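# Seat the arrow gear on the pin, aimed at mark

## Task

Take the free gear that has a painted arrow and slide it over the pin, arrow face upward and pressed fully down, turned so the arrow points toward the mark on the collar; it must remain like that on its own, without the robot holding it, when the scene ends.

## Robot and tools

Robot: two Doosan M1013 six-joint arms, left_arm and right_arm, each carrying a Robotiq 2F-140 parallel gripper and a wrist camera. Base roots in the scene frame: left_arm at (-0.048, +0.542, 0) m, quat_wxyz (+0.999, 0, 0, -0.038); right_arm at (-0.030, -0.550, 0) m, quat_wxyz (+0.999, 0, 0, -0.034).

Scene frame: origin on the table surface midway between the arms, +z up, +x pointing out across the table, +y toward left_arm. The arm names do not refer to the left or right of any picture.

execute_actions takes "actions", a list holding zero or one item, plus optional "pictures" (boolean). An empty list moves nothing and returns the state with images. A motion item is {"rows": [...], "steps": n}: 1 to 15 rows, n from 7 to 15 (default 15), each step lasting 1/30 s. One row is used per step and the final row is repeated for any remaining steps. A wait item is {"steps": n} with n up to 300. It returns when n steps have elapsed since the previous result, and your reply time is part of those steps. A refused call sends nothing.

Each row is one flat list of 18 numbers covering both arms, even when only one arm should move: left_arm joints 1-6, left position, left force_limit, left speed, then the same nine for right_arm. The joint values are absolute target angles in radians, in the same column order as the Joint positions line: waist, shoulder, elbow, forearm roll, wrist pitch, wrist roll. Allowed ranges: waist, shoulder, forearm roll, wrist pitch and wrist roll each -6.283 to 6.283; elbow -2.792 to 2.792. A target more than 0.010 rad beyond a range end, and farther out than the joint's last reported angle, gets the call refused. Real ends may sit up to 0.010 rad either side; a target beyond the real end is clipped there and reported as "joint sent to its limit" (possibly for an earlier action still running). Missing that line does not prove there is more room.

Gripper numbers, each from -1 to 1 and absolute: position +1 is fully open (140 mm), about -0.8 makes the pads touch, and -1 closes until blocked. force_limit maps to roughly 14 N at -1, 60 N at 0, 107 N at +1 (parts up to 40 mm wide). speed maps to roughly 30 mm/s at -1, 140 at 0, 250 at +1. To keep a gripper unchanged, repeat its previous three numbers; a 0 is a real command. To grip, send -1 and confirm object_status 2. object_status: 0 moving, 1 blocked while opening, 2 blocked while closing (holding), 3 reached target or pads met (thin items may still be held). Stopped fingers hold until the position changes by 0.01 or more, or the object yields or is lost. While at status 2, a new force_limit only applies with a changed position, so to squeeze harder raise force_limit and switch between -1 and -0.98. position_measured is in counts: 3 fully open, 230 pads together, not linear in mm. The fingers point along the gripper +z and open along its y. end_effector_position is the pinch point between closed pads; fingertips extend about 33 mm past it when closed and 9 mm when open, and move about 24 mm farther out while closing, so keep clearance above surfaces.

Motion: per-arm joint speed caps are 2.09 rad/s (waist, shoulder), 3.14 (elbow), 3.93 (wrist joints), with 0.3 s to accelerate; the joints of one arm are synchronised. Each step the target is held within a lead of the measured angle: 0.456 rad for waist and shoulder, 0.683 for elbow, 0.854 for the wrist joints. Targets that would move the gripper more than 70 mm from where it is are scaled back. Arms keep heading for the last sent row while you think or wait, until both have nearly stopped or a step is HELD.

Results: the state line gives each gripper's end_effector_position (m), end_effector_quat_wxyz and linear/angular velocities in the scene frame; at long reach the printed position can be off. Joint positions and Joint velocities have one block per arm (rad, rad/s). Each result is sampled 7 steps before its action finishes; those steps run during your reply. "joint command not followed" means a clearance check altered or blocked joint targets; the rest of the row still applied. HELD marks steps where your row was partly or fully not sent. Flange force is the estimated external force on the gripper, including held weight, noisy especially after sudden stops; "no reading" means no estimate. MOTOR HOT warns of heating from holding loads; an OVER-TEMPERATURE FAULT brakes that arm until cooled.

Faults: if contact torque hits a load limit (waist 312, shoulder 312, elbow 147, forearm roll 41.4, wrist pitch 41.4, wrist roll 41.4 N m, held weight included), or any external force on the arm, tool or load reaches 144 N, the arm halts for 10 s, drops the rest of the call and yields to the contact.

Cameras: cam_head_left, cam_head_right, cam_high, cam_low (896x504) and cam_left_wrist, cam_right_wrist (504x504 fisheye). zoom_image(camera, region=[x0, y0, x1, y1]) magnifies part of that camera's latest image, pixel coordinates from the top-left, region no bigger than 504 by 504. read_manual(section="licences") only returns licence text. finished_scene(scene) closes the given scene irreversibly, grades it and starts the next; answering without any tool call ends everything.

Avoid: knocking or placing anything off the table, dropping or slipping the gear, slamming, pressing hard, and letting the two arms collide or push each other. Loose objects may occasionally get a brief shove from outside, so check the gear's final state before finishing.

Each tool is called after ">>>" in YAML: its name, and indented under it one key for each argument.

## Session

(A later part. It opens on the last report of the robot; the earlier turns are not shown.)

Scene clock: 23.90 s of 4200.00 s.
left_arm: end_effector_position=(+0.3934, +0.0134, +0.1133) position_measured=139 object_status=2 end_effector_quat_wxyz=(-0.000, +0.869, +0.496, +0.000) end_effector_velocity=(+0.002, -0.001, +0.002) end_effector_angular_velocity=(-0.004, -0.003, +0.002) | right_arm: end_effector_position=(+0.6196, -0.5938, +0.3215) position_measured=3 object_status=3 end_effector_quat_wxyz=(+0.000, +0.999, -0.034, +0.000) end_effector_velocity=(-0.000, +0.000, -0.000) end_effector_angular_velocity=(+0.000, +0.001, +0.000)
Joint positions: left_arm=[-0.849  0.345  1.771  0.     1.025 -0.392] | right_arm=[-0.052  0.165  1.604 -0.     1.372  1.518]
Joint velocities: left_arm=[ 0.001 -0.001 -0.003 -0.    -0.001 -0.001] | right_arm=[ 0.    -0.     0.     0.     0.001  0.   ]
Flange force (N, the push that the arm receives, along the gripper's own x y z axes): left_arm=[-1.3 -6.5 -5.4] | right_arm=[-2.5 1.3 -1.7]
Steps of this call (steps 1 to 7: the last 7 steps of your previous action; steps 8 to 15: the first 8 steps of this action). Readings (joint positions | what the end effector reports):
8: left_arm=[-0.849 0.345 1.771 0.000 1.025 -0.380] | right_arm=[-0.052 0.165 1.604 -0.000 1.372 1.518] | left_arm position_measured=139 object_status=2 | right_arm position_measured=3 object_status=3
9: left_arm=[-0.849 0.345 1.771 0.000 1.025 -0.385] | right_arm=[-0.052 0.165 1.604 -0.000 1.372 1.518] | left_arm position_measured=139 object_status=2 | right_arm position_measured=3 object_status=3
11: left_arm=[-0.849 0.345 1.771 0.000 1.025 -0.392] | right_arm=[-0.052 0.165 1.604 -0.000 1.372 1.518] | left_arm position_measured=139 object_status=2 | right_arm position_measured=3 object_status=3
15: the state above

>>> execute_actions:
  actions:
    - {"rows":[[-0.8495,0.3446,1.7701,0,1.0269,-0.392,-0.98,0.3,-0.7,-0.052,0.165,1.604,0,1.372,1.518,1,0,0]]}

>>> execute_actions:
  actions:
    - {"rows":[[-0.8495,0.3446,1.7701,0,1.0269,-0.405,-0.98,0.3,-0.7,-0.052,0.165,1.604,0,1.372,1.518,1,0,0]]}

>>> execute_actions:
  actions:
    - {"rows":[[-0.8495,0.3446,1.7701,0,1.0269,-0.418,-0.98,0.3,-0.7,-0.052,0.165,1.604,0,1.372,1.518,1,0,0]]}

Scene clock: 24.53 s of 4200.00 s.
left_arm: end_effector_position=(+0.3934, +0.0134, +0.1142) position_measured=141 object_status=2 end_effector_quat_wxyz=(-0.000, +0.869, +0.496, +0.000) end_effector_velocity=(+0.001, +0.000, -0.000) end_effector_angular_velocity=(+0.000, +0.001, +0.001) | right_arm: end_effector_position=(+0.6196, -0.5938, +0.3215) position_measured=3 object_status=3 end_effector_quat_wxyz=(+0.000, +0.999, -0.034, +0.000) end_effector_velocity=(+0.000, +0.001, -0.000) end_effector_angular_velocity=(-0.000, +0.001, +0.002)
Joint positions: left_arm=[-0.85   0.345  1.77   0.     1.027 -0.392] | right_arm=[-0.052  0.165  1.604 -0.     1.372  1.518]
Joint velocities: left_arm=[ 0.002  0.001 -0.001 -0.001  0.001  0.001] | right_arm=[ 0.002  0.    -0.    -0.     0.     0.   ]
Flange force (N, the push that the arm receives, along the gripper's own x y z axes): left_arm=[-4.8 -3.6 21.3] | right_arm=[-0.9 1.2 -1.8]
Steps of this call (steps 1 to 7: the last 7 steps of your previous action; steps 8 to 11: the robot went on to your last target; steps 12 to 19: the first 8 steps of this action). Readings (joint positions | what the end effector reports):
12: left_arm=[-0.850 0.345 1.771 0.000 1.025 -0.392] | right_arm=[-0.052 0.165 1.604 -0.000 1.372 1.518] | left_arm position_measured=139 object_status=0 | right_arm position_measured=3 object_status=3
13: left_arm=[-0.850 0.345 1.771 0.000 1.026 -0.392] | right_arm=[-0.052 0.165 1.604 0.000 1.372 1.518] | left_arm position_measured=141 object_status=0 | right_arm position_measured=3 object_status=3
15: left_arm=[-0.850 0.345 1.770 0.000 1.027 -0.392] | right_arm=[-0.052 0.165 1.604 -0.000 1.372 1.518] | left_arm position_measured=141 object_status=0 | right_arm position_measured=3 object_status=3
19: the state above

Scene clock: 25.03 s of 4200.00 s.
left_arm: end_effector_position=(+0.3934, +0.0134, +0.1143) position_measured=141 object_status=2 end_effector_quat_wxyz=(-0.000, +0.865, +0.501, +0.000) end_effector_velocity=(-0.000, -0.000, +0.000) end_effector_angular_velocity=(+0.001, -0.001, -0.002) | right_arm: end_effector_position=(+0.6196, -0.5938, +0.3215) position_measured=3 object_status=3 end_effector_quat_wxyz=(+0.000, +0.999, -0.034, +0.000) end_effector_velocity=(+0.001, -0.000, +0.001) end_effector_angular_velocity=(-0.000, -0.002, +0.000)
Joint positions: left_arm=[-0.85   0.345  1.77   0.     1.027 -0.405] | right_arm=[-0.052  0.165  1.604 -0.     1.372  1.518]
Joint velocities: left_arm=[-0.002 -0.    -0.     0.002 -0.    -0.001] | right_arm=[ 0.     0.    -0.001  0.    -0.     0.   ]
Flange force (N, the push that the arm receives, along the gripper's own x y z axes): left_arm=[-6.1 -3.3 19.1] | right_arm=[-1.0 2.1 -2.0]
Steps of this call (steps 1 to 7: the last 7 steps of your previous action; steps 8 to 15: the first 8 steps of this action). Readings (joint positions | what the end effector reports):
8: left_arm=[-0.850 0.345 1.770 0.000 1.027 -0.392] | right_arm=[-0.052 0.165 1.604 -0.000 1.372 1.518] | left_arm position_measured=141 object_status=2 | right_arm position_measured=3 object_status=3
9: left_arm=[-0.850 0.345 1.770 0.000 1.027 -0.398] | right_arm=[-0.052 0.165 1.604 -0.000 1.372 1.518] | left_arm position_measured=141 object_status=2 | right_arm position_measured=3 object_status=3
11: left_arm=[-0.850 0.345 1.770 0.000 1.027 -0.404] | right_arm=[-0.052 0.165 1.604 -0.000 1.372 1.518] | left_arm position_measured=141 object_status=2 | right_arm position_measured=3 object_status=3
15: the state above

Scene clock: 25.53 s of 4200.00 s.
left_arm: end_effector_position=(+0.3935, +0.0133, +0.1143) position_measured=141 object_status=2 end_effector_quat_wxyz=(+0.000, +0.862, +0.507, +0.000) end_effector_velocity=(-0.001, -0.000, +0.001) end_effector_angular_velocity=(-0.002, +0.000, -0.000) | right_arm: end_effector_position=(+0.6196, -0.5938, +0.3215) position_measured=3 object_status=3 end_effector_quat_wxyz=(+0.000, +0.999, -0.034, +0.000) end_effector_velocity=(-0.000, -0.001, +0.000) end_effector_angular_velocity=(+0.000, +0.001, -0.001)
Joint positions: left_arm=[-0.85   0.345  1.77   0.     1.027 -0.418] | right_arm=[-0.052  0.165  1.604  0.     1.372  1.518]
Joint velocities: left_arm=[-0.001 -0.001  0.001 -0.001 -0.001  0.   ] | right_arm=[-0.001  0.    -0.     0.     0.001 -0.   ]
Flange force (N, the push that the arm receives, along the gripper's own x y z axes): left_arm=[5.7 9.8 20.8] | right_arm=[-1.8 3.1 -2.8]
Steps of this call (steps 1 to 7: the last 7 steps of your previous action; steps 8 to 15: the first 8 steps of this action). Readings (joint positions | what the end effector reports):
8: left_arm=[-0.850 0.345 1.770 0.000 1.027 -0.405] | right_arm=[-0.052 0.165 1.604 -0.000 1.372 1.518] | left_arm position_measured=141 object_status=2 | right_arm position_measured=3 object_status=3
9: left_arm=[-0.850 0.345 1.770 0.000 1.027 -0.411] | right_arm=[-0.052 0.165 1.604 -0.000 1.372 1.518] | left_arm position_measured=141 object_status=2 | right_arm position_measured=3 object_status=3
11: left_arm=[-0.850 0.345 1.770 0.000 1.027 -0.418] | right_arm=[-0.052 0.165 1.604 -0.000 1.372 1.518] | left_arm position_measured=141 object_status=2 | right_arm position_measured=3 object_status=3
15: the state above

>>> execute_actions:
  actions:
    - {"rows":[[-0.8495,0.3404,1.7657,0,1.0355,-0.462,-0.98,0.3,-0.7,-0.052,0.165,1.604,0,1.372,1.518,1,0,0]]}

>>> execute_actions:
  actions:
    - {"rows":[[-0.8495,0.3404,1.7657,0,1.0355,-0.478,-0.98,0.3,-0.7,-0.052,0.165,1.604,0,1.372,1.518,1,0,0]]}

>>> execute_actions:
  actions:
    - {"rows":[[-0.8495,0.3404,1.7657,0,1.0355,-0.49,-0.98,0.3,-0.7,-0.052,0.165,1.604,0,1.372,1.518,1,0,0]]}

Scene clock: 26.30 s of 4200.00 s.
left_arm: end_effector_position=(+0.3935, +0.0132, +0.1194) position_measured=142 object_status=2 end_effector_quat_wxyz=(+0.000, +0.851, +0.526, -0.000) end_effector_velocity=(+0.000, +0.000, -0.001) end_effector_angular_velocity=(-0.001, +0.000, +0.002) | right_arm: end_effector_position=(+0.6196, -0.5938, +0.3215) position_measured=3 object_status=3 end_effector_quat_wxyz=(+0.000, +0.999, -0.034, +0.000) end_effector_velocity=(-0.001, -0.000, -0.000) end_effector_angular_velocity=(+0.000, +0.002, -0.000)
Joint positions: left_arm=[-0.85   0.34   1.766 -0.     1.035 -0.462] | right_arm=[-0.052  0.165  1.604 -0.     1.372  1.518]
Joint velocities: left_arm=[ 0.001  0.     0.001 -0.001 -0.002 -0.   ] | right_arm=[-0.     0.     0.    -0.     0.002  0.   ]
Flange force (N, the push that the arm receives, along the gripper's own x y z axes): left_arm=[0.2 0.4 6.9] | right_arm=[-2.1 1.8 -2.2]
Steps of this call (steps 1 to 7: the last 7 steps of your previous action; steps 8 to 15: the robot went on to your last target; steps 16 to 23: the first 8 steps of this action). Readings (joint positions | what the end effector reports):
16: left_arm=[-0.850 0.345 1.770 0.000 1.027 -0.418] | right_arm=[-0.052 0.165 1.604 -0.000 1.372 1.518] | left_arm position_measured=141 object_status=2 | right_arm position_measured=3 object_status=3
17: left_arm=[-0.850 0.344 1.770 0.000 1.028 -0.425] | right_arm=[-0.052 0.165 1.604 -0.000 1.372 1.518] | left_arm position_measured=141 object_status=2 | right_arm position_measured=3 object_status=3
19: left_arm=[-0.850 0.341 1.766 -0.000 1.035 -0.457] | right_arm=[-0.052 0.165 1.604 -0.000 1.372 1.518] | left_arm position_measured=142 object_status=2 | right_arm position_measured=3 object_status=3
23: the state above

Scene clock: 26.80 s of 4200.00 s.
left_arm: end_effector_position=(+0.3934, +0.0133, +0.1193) position_measured=142 object_status=2 end_effector_quat_wxyz=(-0.000, +0.846, +0.533, -0.000) end_effector_velocity=(+0.000, -0.000, +0.001) end_effector_angular_velocity=(-0.001, -0.002, -0.000) | right_arm: end_effector_position=(+0.6196, -0.5938, +0.3215) position_measured=3 object_status=3 end_effector_quat_wxyz=(+0.000, +0.999, -0.034, +0.000) end_effector_velocity=(+0.000, +0.001, +0.000) end_effector_angular_velocity=(-0.001, -0.001, +0.002)
Joint positions: left_arm=[-0.85   0.34   1.766 -0.     1.036 -0.478] | right_arm=[-0.052  0.165  1.604 -0.     1.372  1.518]
Joint velocities: left_arm=[-0.    -0.001 -0.     0.001 -0.    -0.   ] | right_arm=[ 0.002 -0.     0.    -0.001 -0.001 -0.   ]
Flange force (N, the push that the arm receives, along the gripper's own x y z axes): left_arm=[3.0 4.8 4.3] | right_arm=[-1.3 0.0 -2.1]
Steps of this call (steps 1 to 7: the last 7 steps of your previous action; steps 8 to 15: the first 8 steps of this action). Readings (joint positions | what the end effector reports):
8: left_arm=[-0.850 0.340 1.766 -0.000 1.035 -0.462] | right_arm=[-0.052 0.165 1.604 -0.000 1.372 1.518] | left_arm position_measured=142 object_status=2 | right_arm position_measured=3 object_status=3
9: left_arm=[-0.850 0.340 1.766 -0.000 1.035 -0.468] | right_arm=[-0.052 0.165 1.604 -0.000 1.372 1.518] | left_arm position_measured=142 object_status=2 | right_arm position_measured=3 object_status=3
11: left_arm=[-0.850 0.340 1.766 -0.000 1.036 -0.477] | right_arm=[-0.052 0.165 1.604 -0.000 1.372 1.518] | left_arm position_measured=142 object_status=2 | right_arm position_measured=3 object_status=3
15: the state above

Scene clock: 27.30 s of 4200.00 s.
left_arm: end_effector_position=(+0.3935, +0.0134, +0.1193) position_measured=142 object_status=2 end_effector_quat_wxyz=(-0.000, +0.843, +0.538, +0.000) end_effector_velocity=(+0.000, -0.000, -0.000) end_effector_angular_velocity=(-0.001, -0.000, +0.001) | right_arm: end_effector_position=(+0.6196, -0.5938, +0.3215) position_measured=3 object_status=3 end_effector_quat_wxyz=(+0.000, +0.999, -0.034, +0.000) end_effector_velocity=(+0.000, -0.001, +0.000) end_effector_angular_velocity=(-0.000, -0.002, -0.001)
Joint positions: left_arm=[-0.85   0.34   1.766  0.     1.036 -0.49 ] | right_arm=[-0.052  0.165  1.604 -0.     1.372  1.518]
Joint velocities: left_arm=[ 0.     0.001 -0.    -0.    -0.002 -0.   ] | right_arm=[-0.001 -0.    -0.001  0.    -0.001  0.   ]
Flange force (N, the push that the arm receives, along the gripper's own x y z axes): left_arm=[3.6 3.6 4.0] | right_arm=[-0.5 0.6 -2.7]
Steps of this call (steps 1 to 7: the last 7 steps of your previous action; steps 8 to 15: the first 8 steps of this action). Readings (joint positions | what the end effector reports):
8: left_arm=[-0.850 0.340 1.766 -0.000 1.036 -0.478] | right_arm=[-0.052 0.165 1.604 -0.000 1.372 1.518] | left_arm position_measured=142 object_status=2 | right_arm position_measured=3 object_status=3
9: left_arm=[-0.850 0.340 1.766 0.000 1.036 -0.483] | right_arm=[-0.052 0.165 1.604 -0.000 1.372 1.518] | left_arm position_measured=142 object_status=2 | right_arm position_measured=3 object_status=3
11: left_arm=[-0.850 0.340 1.766 0.000 1.036 -0.489] | right_arm=[-0.052 0.165 1.604 -0.000 1.372 1.518] | left_arm position_measured=142 object_status=2 | right_arm position_measured=3 object_status=3
15: the state above

>>> execute_actions:
  actions:
    - {"rows":[[-0.8495,0.3404,1.7657,0,1.0355,-0.502,-0.98,0.3,-0.7,-0.052,0.165,1.604,0,1.372,1.518,1,0,0]]}
  pictures: true

>>> zoom_image:
  camera: "cam_left_wrist"
  region: [190, 130, 340, 280]

>>> zoom_image:
  camera: "cam_low"
  region: [335, 115, 405, 170]

Scene clock: 27.97 s of 4200.00 s.
left_arm: end_effector_position=(+0.3935, +0.0134, +0.1192) position_measured=142 object_status=2 end_effector_quat_wxyz=(-0.000, +0.840, +0.543, +0.000) end_effector_velocity=(+0.000, -0.001, -0.000) end_effector_angular_velocity=(-0.000, -0.002, -0.001) | right_arm: end_effector_position=(+0.6196, -0.5938, +0.3215) position_measured=3 object_status=3 end_effector_quat_wxyz=(+0.000, +0.999, -0.034, +0.000) end_effector_velocity=(-0.000, +0.000, +0.000) end_effector_angular_velocity=(-0.000, +0.001, +0.001)
Joint positions: left_arm=[-0.85   0.34   1.766  0.     1.036 -0.502] | right_arm=[-0.052  0.165  1.604 -0.     1.372  1.518]
Joint velocities: left_arm=[-0.001  0.    -0.     0.001 -0.001 -0.001] | right_arm=[ 0.001 -0.    -0.    -0.     0.001 -0.   ]
Flange force (N, the push that the arm receives, along the gripper's own x y z axes): left_arm=[-4.6 2.5 5.3] | right_arm=[-2.3 1.9 -2.9]
Steps of this call (steps 1 to 7: the last 7 steps of your previous action; steps 8 to 12: the robot went on to your last target; steps 13 to 20: the first 8 steps of this action). Readings (joint positions | what the end effector reports):
13: left_arm=[-0.850 0.340 1.766 0.000 1.036 -0.490] | right_arm=[-0.052 0.165 1.604 -0.000 1.372 1.518] | left_arm position_measured=142 object_status=2 | right_arm position_measured=3 object_status=3
14: left_arm=[-0.850 0.340 1.766 0.000 1.036 -0.495] | right_arm=[-0.052 0.165 1.604 -0.000 1.372 1.518] | left_arm position_measured=142 object_status=2 | right_arm position_measured=3 object_status=3
16: left_arm=[-0.850 0.340 1.766 0.000 1.036 -0.502] | right_arm=[-0.052 0.165 1.604 -0.000 1.372 1.518] | left_arm position_measured=142 object_status=2 | right_arm position_measured=3 object_status=3
20: the state above

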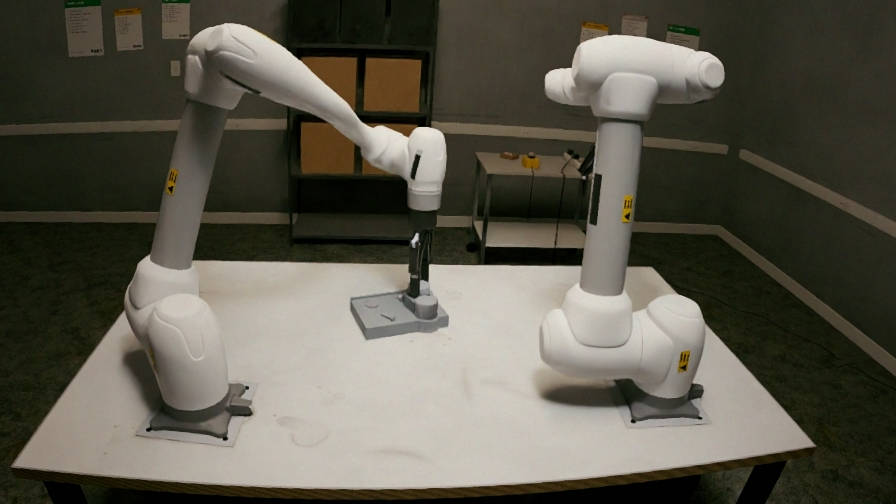

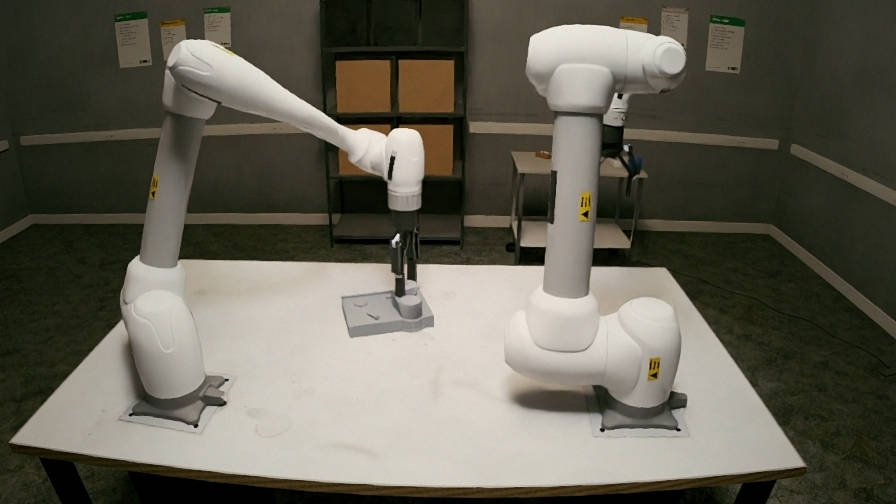

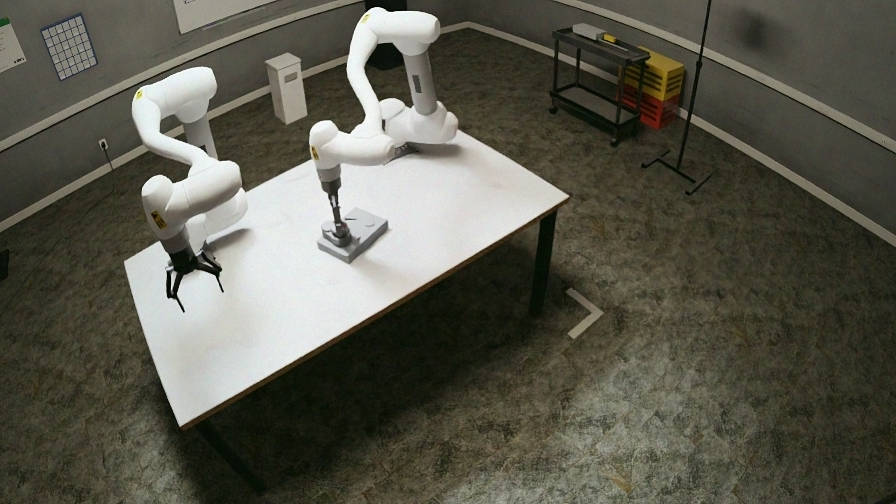

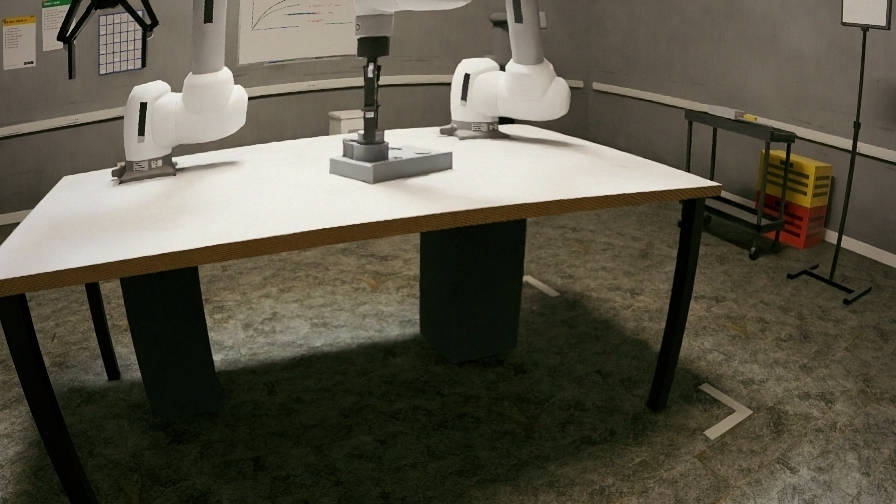

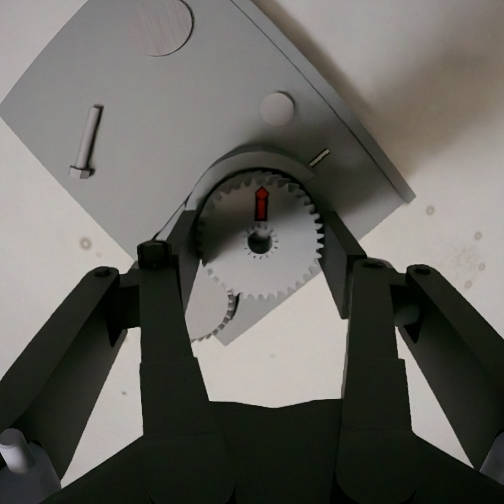

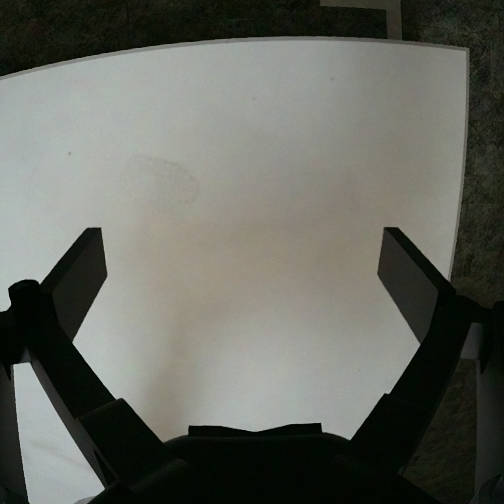

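Region (190, 130, 340, 280) of cam_left_wrist's 504x504 image, scaled by 3.360, with more detail than that image has.

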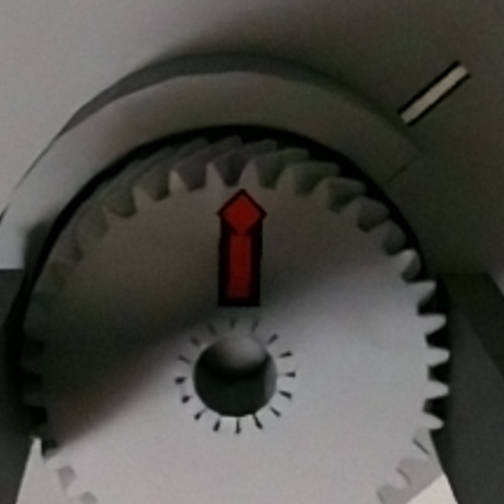

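Region (335, 115, 405, 170) of cam_low's 896x504 image, scaled by 7.200, with more detail than that image has; it fills the top 396 rows of this view, and the rest is white.

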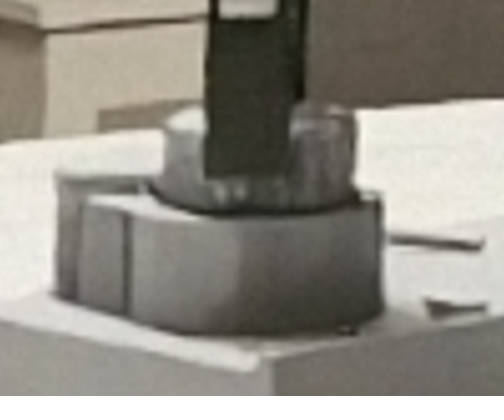

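>>> execute_actions:
  actions:
    - {"rows":[[-0.8495,0.3404,1.7657,0,1.0355,-0.485,-0.98,0.3,-0.7,0.5,0.035,2.55,0,-0.316,-1.571,1,0,0]]}

>>> execute_actions:
  actions:
    - {"steps":40}

Scene clock: 28.90 s of 4200.00 s.
left_arm: end_effector_position=(+0.3934, +0.0133, +0.1192) position_measured=142 object_status=2 end_effector_quat_wxyz=(-0.000, +0.845, +0.536, -0.000) end_effector_velocity=(+0.001, +0.001, +0.000) end_effector_angular_velocity=(+0.001, +0.000, -0.000) | right_arm: end_effector_position=(+0.6046, -0.5182, +0.2482) position_measured=3 object_status=3 end_effector_quat_wxyz=(+0.005, +0.990, +0.133, +0.037) end_effector_velocity=(-0.129, +0.377, -0.378) end_effector_angular_velocity=(-0.084, -0.351, +1.698)
Joint positions: left_arm=[-0.85   0.34   1.766 -0.     1.036 -0.485] | right_arm=[ 0.064  0.134  1.778 -0.     1.155  1.3  ]
Joint velocities: left_arm=[ 0.001  0.    -0.     0.     0.001  0.001] | right_arm=[ 0.593 -0.138  0.894  0.    -1.107 -1.108]
Flange force (N, the push that the arm receives, along the gripper's own x y z axes): left_arm=[-3.6 3.0 5.2] | right_arm=[-1.3 1.6 0.0]
Steps of this call (steps 1 to 7: the last 7 steps of your previous action; steps 8 to 15: the robot went on to your last target; steps 16 to 20: nothing new was sent; steps 21 to 28: the first 8 steps of this action). Readings (joint positions | what the end effector reports):
21: left_arm=[-0.850 0.340 1.766 0.000 1.036 -0.502] | right_arm=[-0.052 0.165 1.604 -0.000 1.372 1.518] | left_arm position_measured=142 object_status=2 | right_arm position_measured=3 object_status=3
22: left_arm=[-0.850 0.340 1.766 -0.000 1.036 -0.496] | right_arm=[-0.048 0.164 1.609 -0.000 1.365 1.511] | left_arm position_measured=142 object_status=2 | right_arm position_measured=3 object_status=3
24: left_arm=[-0.850 0.340 1.766 -0.000 1.036 -0.486] | right_arm=[-0.019 0.155 1.654 -0.000 1.310 1.455] | left_arm position_measured=142 object_status=2 | right_arm position_measured=3 object_status=3
28: the state above

Scene clock: 30.23 s of 4200.00 s.
left_arm: end_effector_position=(+0.3934, +0.0133, +0.1192) position_measured=142 object_status=2 end_effector_quat_wxyz=(-0.000, +0.845, +0.535, -0.000) end_effector_velocity=(+0.000, -0.001, -0.000) end_effector_angular_velocity=(-0.002, -0.000, +0.000) | right_arm: end_effector_position=(+0.4748, -0.2795, +0.0837) position_measured=3 object_status=3 end_effector_quat_wxyz=(+0.413, -0.194, +0.885, +0.091) end_effector_velocity=(+0.001, -0.001, +0.000) end_effector_angular_velocity=(-0.001, -0.002, +0.000)
Joint positions: left_arm=[-0.85   0.34   1.766 -0.     1.036 -0.485] | right_arm=[ 0.5    0.035  2.55  -0.    -0.316 -1.571]
Joint velocities: left_arm=[-0.001  0.001 -0.001 -0.001 -0.002 -0.   ] | right_arm=[-0.002  0.    -0.    -0.    -0.002 -0.003]
Flange force (N, the push that the arm receives, along the gripper's own x y z axes): left_arm=[-4.0 2.7 6.2] | right_arm=no reading
Kept back: nothing.
Steps of this call (steps 1 to 7: the last 7 steps of your previous action; steps 8 to 40: the robot went on to your last target). Readings (joint positions | what the end effector reports):
1: left_arm=[-0.850 0.340 1.766 -0.000 1.036 -0.485] | right_arm=[0.084 0.129 1.808 -0.000 1.117 1.262] | left_arm position_measured=142 object_status=2 | right_arm position_measured=3 object_status=3
2: left_arm=[-0.850 0.340 1.766 -0.000 1.036 -0.485] | right_arm=[0.104 0.125 1.839 -0.000 1.079 1.224] | left_arm position_measured=142 object_status=2 | right_arm position_measured=3 object_status=3
4: left_arm=[-0.850 0.340 1.766 -0.000 1.036 -0.485] | right_arm=[0.141 0.117 1.901 -0.000 1.001 1.146] | left_arm position_measured=142 object_status=2 | right_arm position_measured=3 object_status=3
8: left_arm=[-0.850 0.340 1.766 -0.000 1.036 -0.485] | right_arm=[0.211 0.101 2.028 -0.000 0.830 0.975] | left_arm position_measured=142 object_status=2 | right_arm position_measured=3 object_status=3
40: the state above

>>> execute_actions:
  actions:
    - {"rows":[[-0.8495,0.3404,1.7657,0,1.0355,-0.485,-0.98,0.3,-0.7,0.994,0.035,2.55,0,-0.316,-1.571,1,0,0]]}

>>> execute_actions:
  actions:
    - {"steps":22}
  pictures: true

>>> zoom_image:
  camera: "cam_right_wrist"
  region: [140, 150, 340, 350]

Scene clock: 30.77 s of 4200.00 s.
left_arm: end_effector_position=(+0.3934, +0.0133, +0.1192) position_measured=142 object_status=2 end_effector_quat_wxyz=(-0.000, +0.845, +0.535, -0.000) end_effector_velocity=(+0.000, +0.000, +0.002) end_effector_angular_velocity=(-0.001, -0.003, -0.003) | right_arm: end_effector_position=(+0.4289, -0.2074, +0.0837) position_measured=3 object_status=3 end_effector_quat_wxyz=(+0.405, -0.260, +0.868, +0.121) end_effector_velocity=(-0.291, +0.392, +0.002) end_effector_angular_velocity=(+0.002, -0.003, +0.852)
Joint positions: left_arm=[-0.85   0.34   1.766 -0.     1.036 -0.485] | right_arm=[ 0.649  0.035  2.55  -0.    -0.316 -1.571]
Joint velocities: left_arm=[-0.001 -0.003  0.     0.002 -0.001  0.001] | right_arm=[ 0.853 -0.    -0.002  0.    -0.001 -0.   ]
Flange force (N, the push that the arm receives, along the gripper's own x y z axes): left_arm=[-4.6 4.3 5.2] | right_arm=no reading
Steps of this call (steps 1 to 8: the robot went on to your last target; steps 9 to 16: the first 8 steps of this action). Readings (joint positions | what the end effector reports):
9: left_arm=[-0.850 0.340 1.766 -0.000 1.035 -0.485] | right_arm=[0.500 0.035 2.550 -0.000 -0.316 -1.571] | left_arm position_measured=142 object_status=2 | right_arm position_measured=3 object_status=3
10: left_arm=[-0.850 0.340 1.766 -0.000 1.035 -0.485] | right_arm=[0.504 0.035 2.550 -0.000 -0.316 -1.571] | left_arm position_measured=142 object_status=2 | right_arm position_measured=3 object_status=3
12: left_arm=[-0.850 0.340 1.766 -0.000 1.035 -0.485] | right_arm=[0.533 0.035 2.550 -0.000 -0.316 -1.571] | left_arm position_measured=142 object_status=2 | right_arm position_measured=3 object_status=3
16: the state above

Scene clock: 31.50 s of 4200.00 s.
left_arm: end_effector_position=(+0.3934, +0.0133, +0.1192) position_measured=142 object_status=2 end_effector_quat_wxyz=(-0.000, +0.845, +0.535, -0.000) end_effector_velocity=(-0.001, -0.000, -0.001) end_effector_angular_velocity=(+0.000, +0.002, +0.001) | right_arm: end_effector_position=(+0.2861, -0.0726, +0.0837) position_measured=3 object_status=3 end_effector_quat_wxyz=(+0.378, -0.405, +0.811, +0.189) end_effector_velocity=(-0.001, +0.000, -0.000) end_effector_angular_velocity=(-0.000, +0.001, +0.001)
Joint positions: left_arm=[-0.85   0.34   1.766  0.     1.036 -0.485] | right_arm=[ 0.994  0.035  2.55  -0.    -0.316 -1.571]
Joint velocities: left_arm=[-0.     0.002 -0.001 -0.002  0.001 -0.   ] | right_arm=[0.001 0.    0.    0.    0.    0.   ]
Flange force (N, the push that the arm receives, along the gripper's own x y z axes): left_arm=[-4.3 3.8 6.0] | right_arm=no reading
Kept back: nothing.
Steps of this call (steps 1 to 7: the last 7 steps of your previous action; steps 8 to 22: the robot went on to your last target). Readings (joint positions | what the end effector reports):
1: left_arm=[-0.850 0.340 1.766 -0.000 1.036 -0.485] | right_arm=[0.678 0.035 2.550 -0.000 -0.316 -1.571] | left_arm position_measured=142 object_status=2 | right_arm position_measured=3 object_status=3
2: left_arm=[-0.850 0.340 1.766 -0.000 1.035 -0.485] | right_arm=[0.707 0.035 2.550 -0.000 -0.316 -1.571] | left_arm position_measured=142 object_status=2 | right_arm position_measured=3 object_status=3
4: left_arm=[-0.850 0.340 1.766 -0.000 1.036 -0.485] | right_arm=[0.765 0.035 2.550 -0.000 -0.316 -1.571] | left_arm position_measured=142 object_status=2 | right_arm position_measured=3 object_status=3
8: left_arm=[-0.850 0.340 1.766 0.000 1.035 -0.485] | right_arm=[0.882 0.035 2.550 -0.000 -0.316 -1.571] | left_arm position_measured=142 object_status=2 | right_arm position_measured=3 object_status=3
22: the state above

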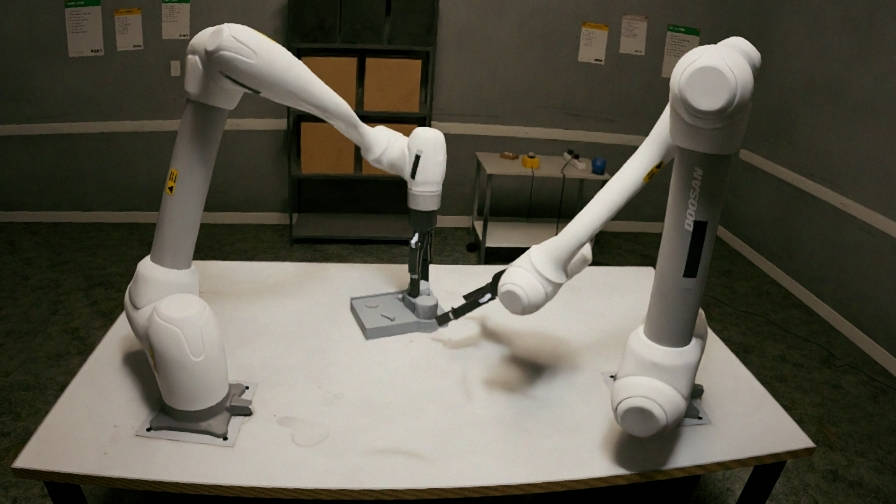

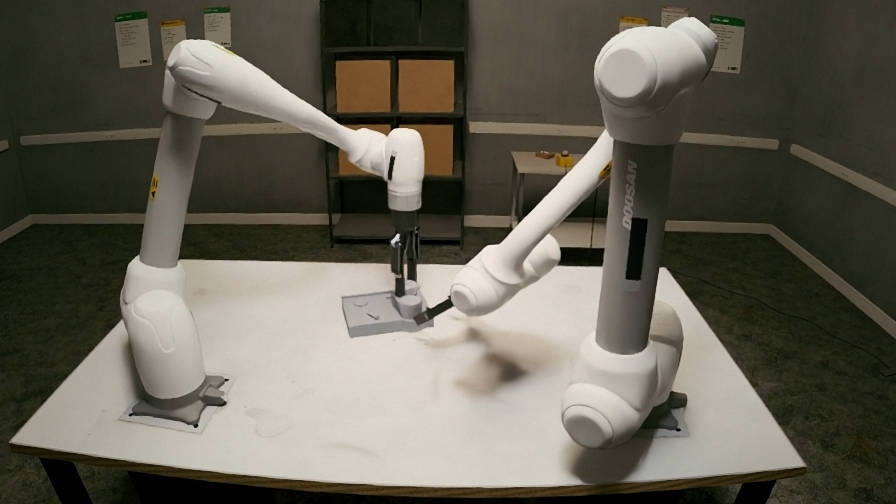

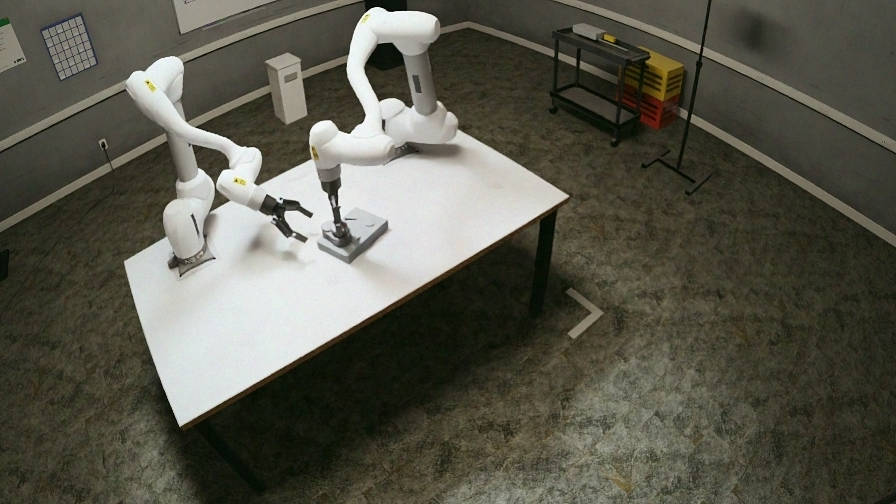

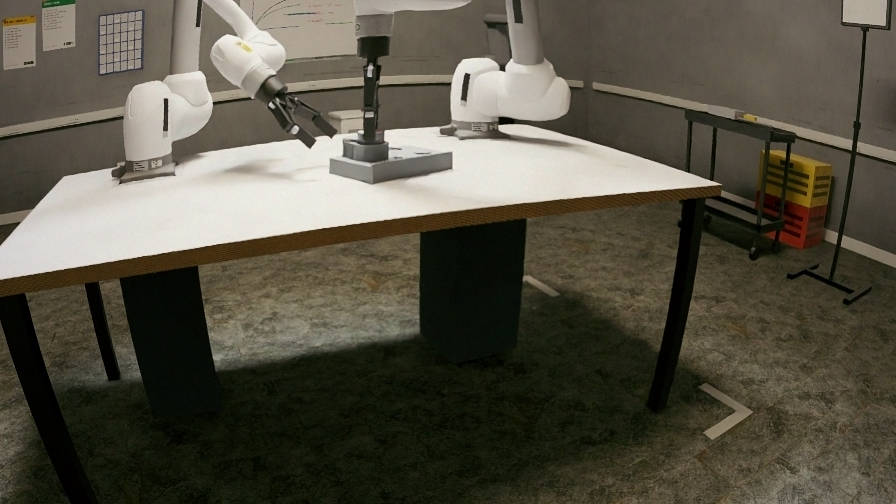

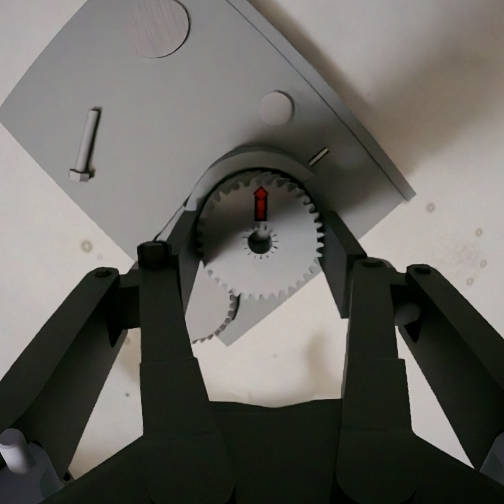

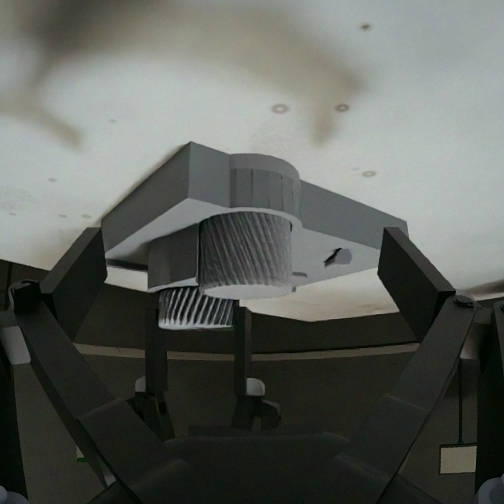

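Region (140, 150, 340, 350) of cam_right_wrist's 504x504 image, scaled by 2.520, with more detail than that image has.

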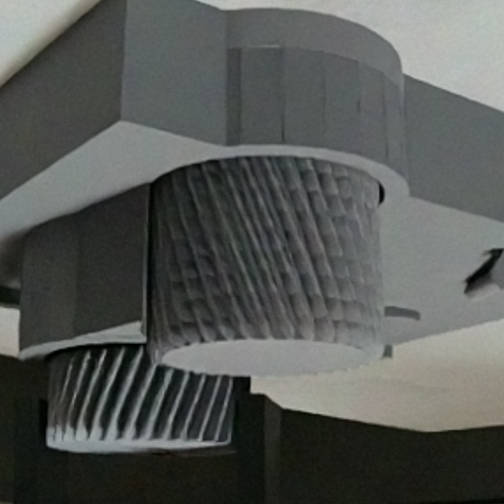

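>>> zoom_image:
  camera: "cam_right_wrist"
  region: [195, 200, 300, 305]

Region (195, 200, 300, 305) of cam_right_wrist's 504x504 image, scaled by 4.800, with more detail than that image has.

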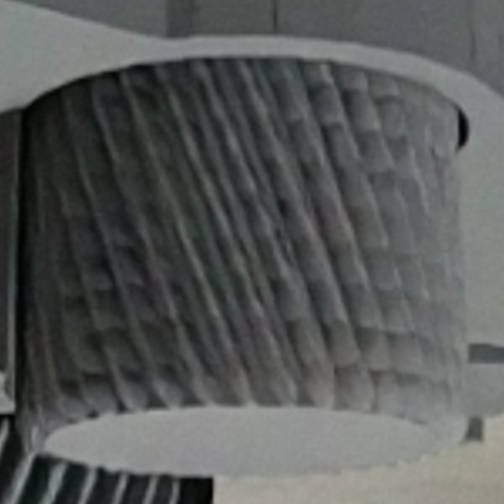

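>>> execute_actions:
  actions:
    - {"rows":[[-0.8492,0.3446,1.7703,0,1.0267,-0.41,-0.98,0.3,-0.7,0.6,0.035,2.55,0,-0.316,-1.571,1,0,0]],"steps":12}

>>> execute_actions:
  actions:
    - {"rows":[[-0.8492,0.3446,1.7703,0,1.0267,-0.41,0.1,0,-0.7,0.6,0.035,2.55,0,-0.316,-1.571,1,0,0]]}

>>> execute_actions:
  actions:
    - {"steps":12}
  pictures: true

Scene clock: 32.20 s of 4200.00 s.
left_arm: end_effector_position=(+0.3936, +0.0135, +0.1145) position_measured=142 object_status=2 end_effector_quat_wxyz=(+0.000, +0.863, +0.506, +0.000) end_effector_velocity=(-0.000, +0.000, -0.020) end_effector_angular_velocity=(+0.002, +0.003, -0.279) | right_arm: end_effector_position=(+0.3141, -0.0923, +0.0837) position_measured=3 object_status=3 end_effector_quat_wxyz=(+0.384, -0.380, +0.823, +0.177) end_effector_velocity=(+0.406, -0.305, -0.000) end_effector_angular_velocity=(-0.001, +0.001, -0.887)
Joint positions: left_arm=[-0.849  0.344  1.77   0.     1.027 -0.415] | right_arm=[ 0.934  0.035  2.55   0.    -0.316 -1.571]
Joint velocities: left_arm=[ 0.     0.017  0.016 -0.001 -0.03   0.28 ] | right_arm=[-0.888 -0.    -0.    -0.001  0.002  0.   ]
Flange force (N, the push that the arm receives, along the gripper's own x y z axes): left_arm=[-11.5 3.7 6.9] | right_arm=no reading
Steps of this call (steps 1 to 15: the robot went on to your last target; step 16: nothing new was sent; steps 17 to 21: the first 5 steps of this action). Readings (joint positions | what the end effector reports):
17: left_arm=[-0.850 0.340 1.766 0.000 1.035 -0.485] | right_arm=[0.994 0.035 2.550 0.000 -0.316 -1.571] | left_arm position_measured=142 object_status=2 | right_arm position_measured=3 object_status=3
18: left_arm=[-0.849 0.341 1.766 0.000 1.035 -0.478] | right_arm=[0.990 0.035 2.550 0.000 -0.316 -1.571] | left_arm position_measured=142 object_status=2 | right_arm position_measured=3 object_status=3
20: left_arm=[-0.849 0.343 1.769 0.000 1.029 -0.431] | right_arm=[0.961 0.035 2.550 0.000 -0.316 -1.571] | left_arm position_measured=142 object_status=2 | right_arm position_measured=3 object_status=3
21: the state above

Scene clock: 32.70 s of 4200.00 s.
left_arm: end_effector_position=(+0.3936, +0.0135, +0.1142) position_measured=120 object_status=0 end_effector_quat_wxyz=(+0.000, +0.864, +0.504, +0.000) end_effector_velocity=(-0.000, -0.000, +0.000) end_effector_angular_velocity=(+0.000, +0.001, -0.001) | right_arm: end_effector_position=(+0.4452, -0.2304, +0.0837) position_measured=3 object_status=3 end_effector_quat_wxyz=(+0.408, -0.238, +0.874, +0.111) end_effector_velocity=(+0.000, +0.000, +0.000) end_effector_angular_velocity=(-0.000, +0.000, +0.000)
Joint positions: left_arm=[-0.849  0.345  1.77   0.     1.027 -0.41 ] | right_arm=[ 0.6    0.035  2.55   0.    -0.316 -1.571]
Joint velocities: left_arm=[-0.     0.    -0.    -0.     0.001  0.001] | right_arm=[ 0.    -0.    -0.001 -0.     0.001 -0.   ]
Flange force (N, the push that the arm receives, along the gripper's own x y z axes): left_arm=[-4.9 1.4 3.0] | right_arm=no reading
Steps of this call (steps 1 to 7: the last 7 steps of your previous action; steps 8 to 15: the first 8 steps of this action). Readings (joint positions | what the end effector reports):
8: left_arm=[-0.849 0.345 1.770 0.000 1.027 -0.410] | right_arm=[0.699 0.035 2.550 0.000 -0.316 -1.571] | left_arm position_measured=142 object_status=0 | right_arm position_measured=3 object_status=3
9: left_arm=[-0.849 0.345 1.770 0.000 1.027 -0.410] | right_arm=[0.670 0.035 2.550 0.000 -0.316 -1.571] | left_arm position_measured=142 object_status=0 | right_arm position_measured=3 object_status=3
11: left_arm=[-0.849 0.345 1.770 0.000 1.027 -0.410] | right_arm=[0.622 0.035 2.550 0.000 -0.316 -1.571] | left_arm position_measured=133 object_status=0 | right_arm position_measured=3 object_status=3
15: the state above

Scene clock: 33.10 s of 4200.00 s.
left_arm: end_effector_position=(+0.3936, +0.0135, +0.1142) position_measured=117 object_status=3 end_effector_quat_wxyz=(+0.000, +0.864, +0.504, +0.000) end_effector_velocity=(-0.001, +0.000, -0.001) end_effector_angular_velocity=(+0.002, +0.000, -0.002) | right_arm: end_effector_position=(+0.4452, -0.2305, +0.0837) position_measured=3 object_status=3 end_effector_quat_wxyz=(+0.408, -0.238, +0.874, +0.111) end_effector_velocity=(+0.000, +0.001, +0.001) end_effector_angular_velocity=(+0.000, -0.000, +0.000)
Joint positions: left_arm=[-0.849  0.345  1.77   0.     1.027 -0.41 ] | right_arm=[ 0.6    0.035  2.55   0.    -0.316 -1.571]
Joint velocities: left_arm=[-0.001  0.001  0.001  0.001  0.     0.   ] | right_arm=[ 0.001 -0.    -0.002  0.     0.001  0.   ]
Flange force (N, the push that the arm receives, along the gripper's own x y z axes): left_arm=[-5.7 0.3 2.2] | right_arm=no reading
Kept back: nothing.
Steps of this call (steps 1 to 7: the last 7 steps of your previous action; steps 8 to 12: the robot went on to your last target). Readings (joint positions | what the end effector reports):
1: left_arm=[-0.849 0.345 1.770 0.000 1.027 -0.410] | right_arm=[0.600 0.035 2.550 0.000 -0.316 -1.571] | left_arm position_measured=117 object_status=0 | right_arm position_measured=3 object_status=3
2: left_arm=[-0.849 0.345 1.770 0.000 1.027 -0.410] | right_arm=[0.600 0.035 2.550 0.000 -0.316 -1.571] | left_arm position_measured=117 object_status=0 | right_arm position_measured=3 object_status=3
4: left_arm=[-0.849 0.345 1.770 0.000 1.027 -0.410] | right_arm=[0.600 0.035 2.550 0.000 -0.316 -1.571] | left_arm position_measured=117 object_status=0 | right_arm position_measured=3 object_status=3
8: left_arm=[-0.849 0.345 1.770 0.000 1.027 -0.410] | right_arm=[0.600 0.035 2.550 0.000 -0.316 -1.571] | left_arm position_measured=117 object_status=3 | right_arm position_measured=3 object_status=3
12: the state above

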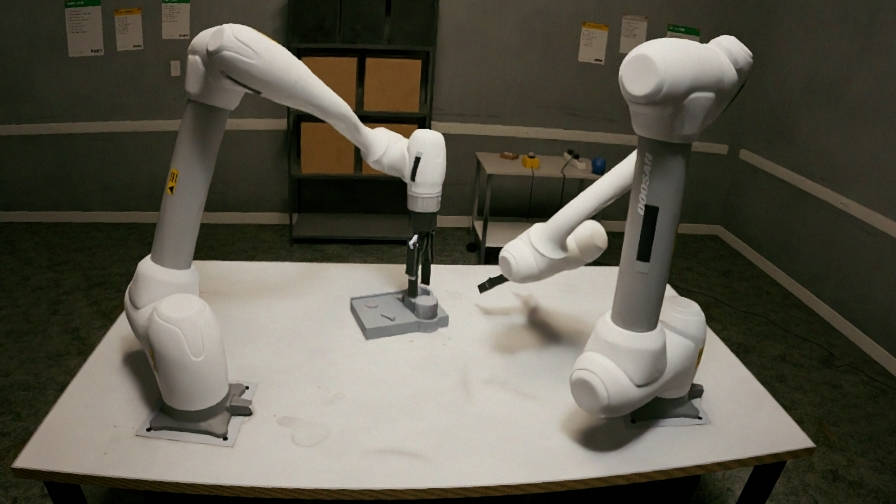

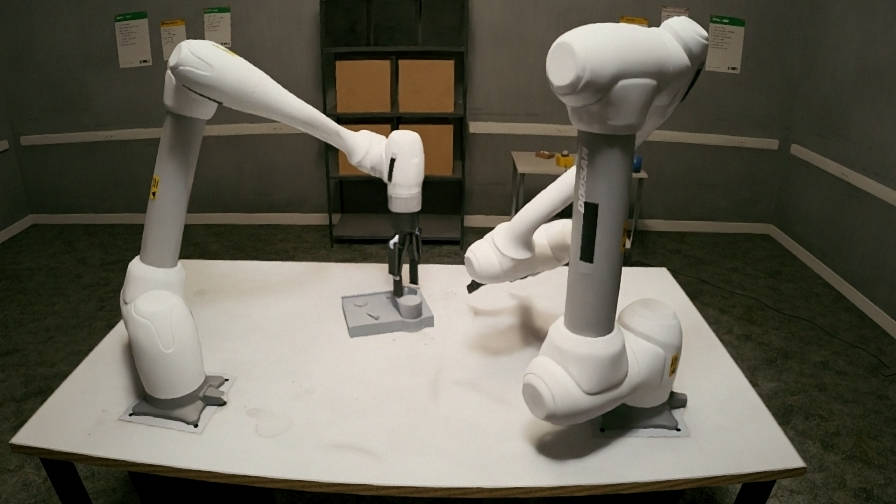

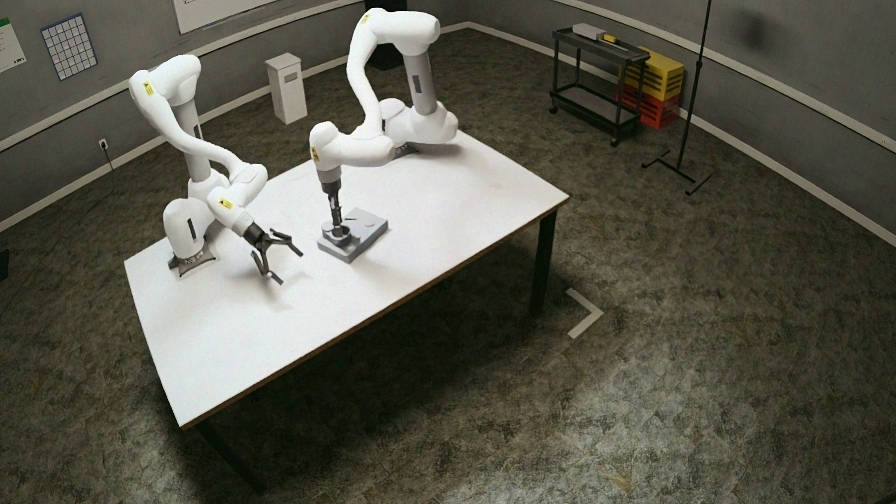

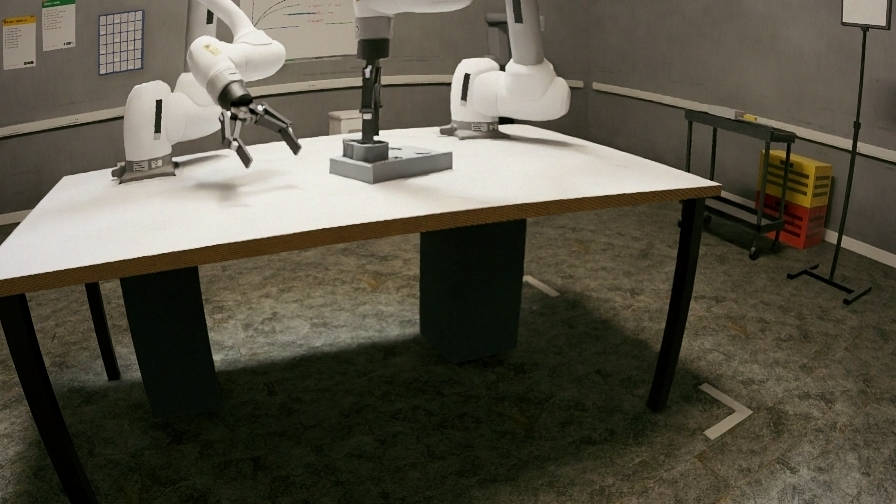

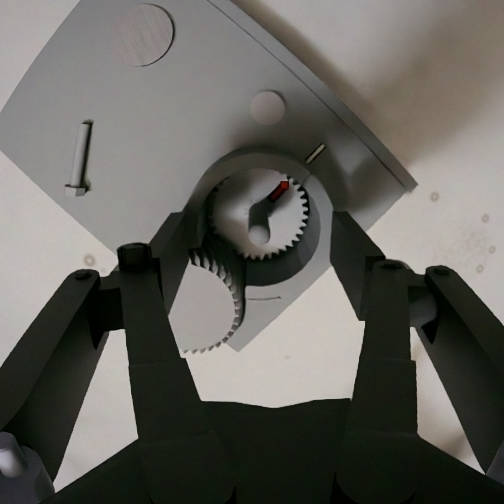

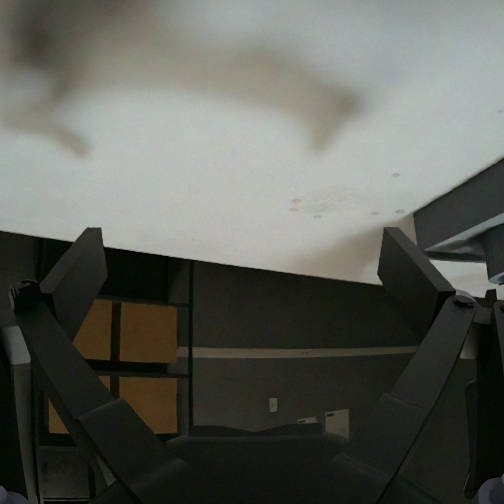

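It slid down and points at the mark.

>>> finished_scene:
  scene: 1

The scene is finished: the task was done.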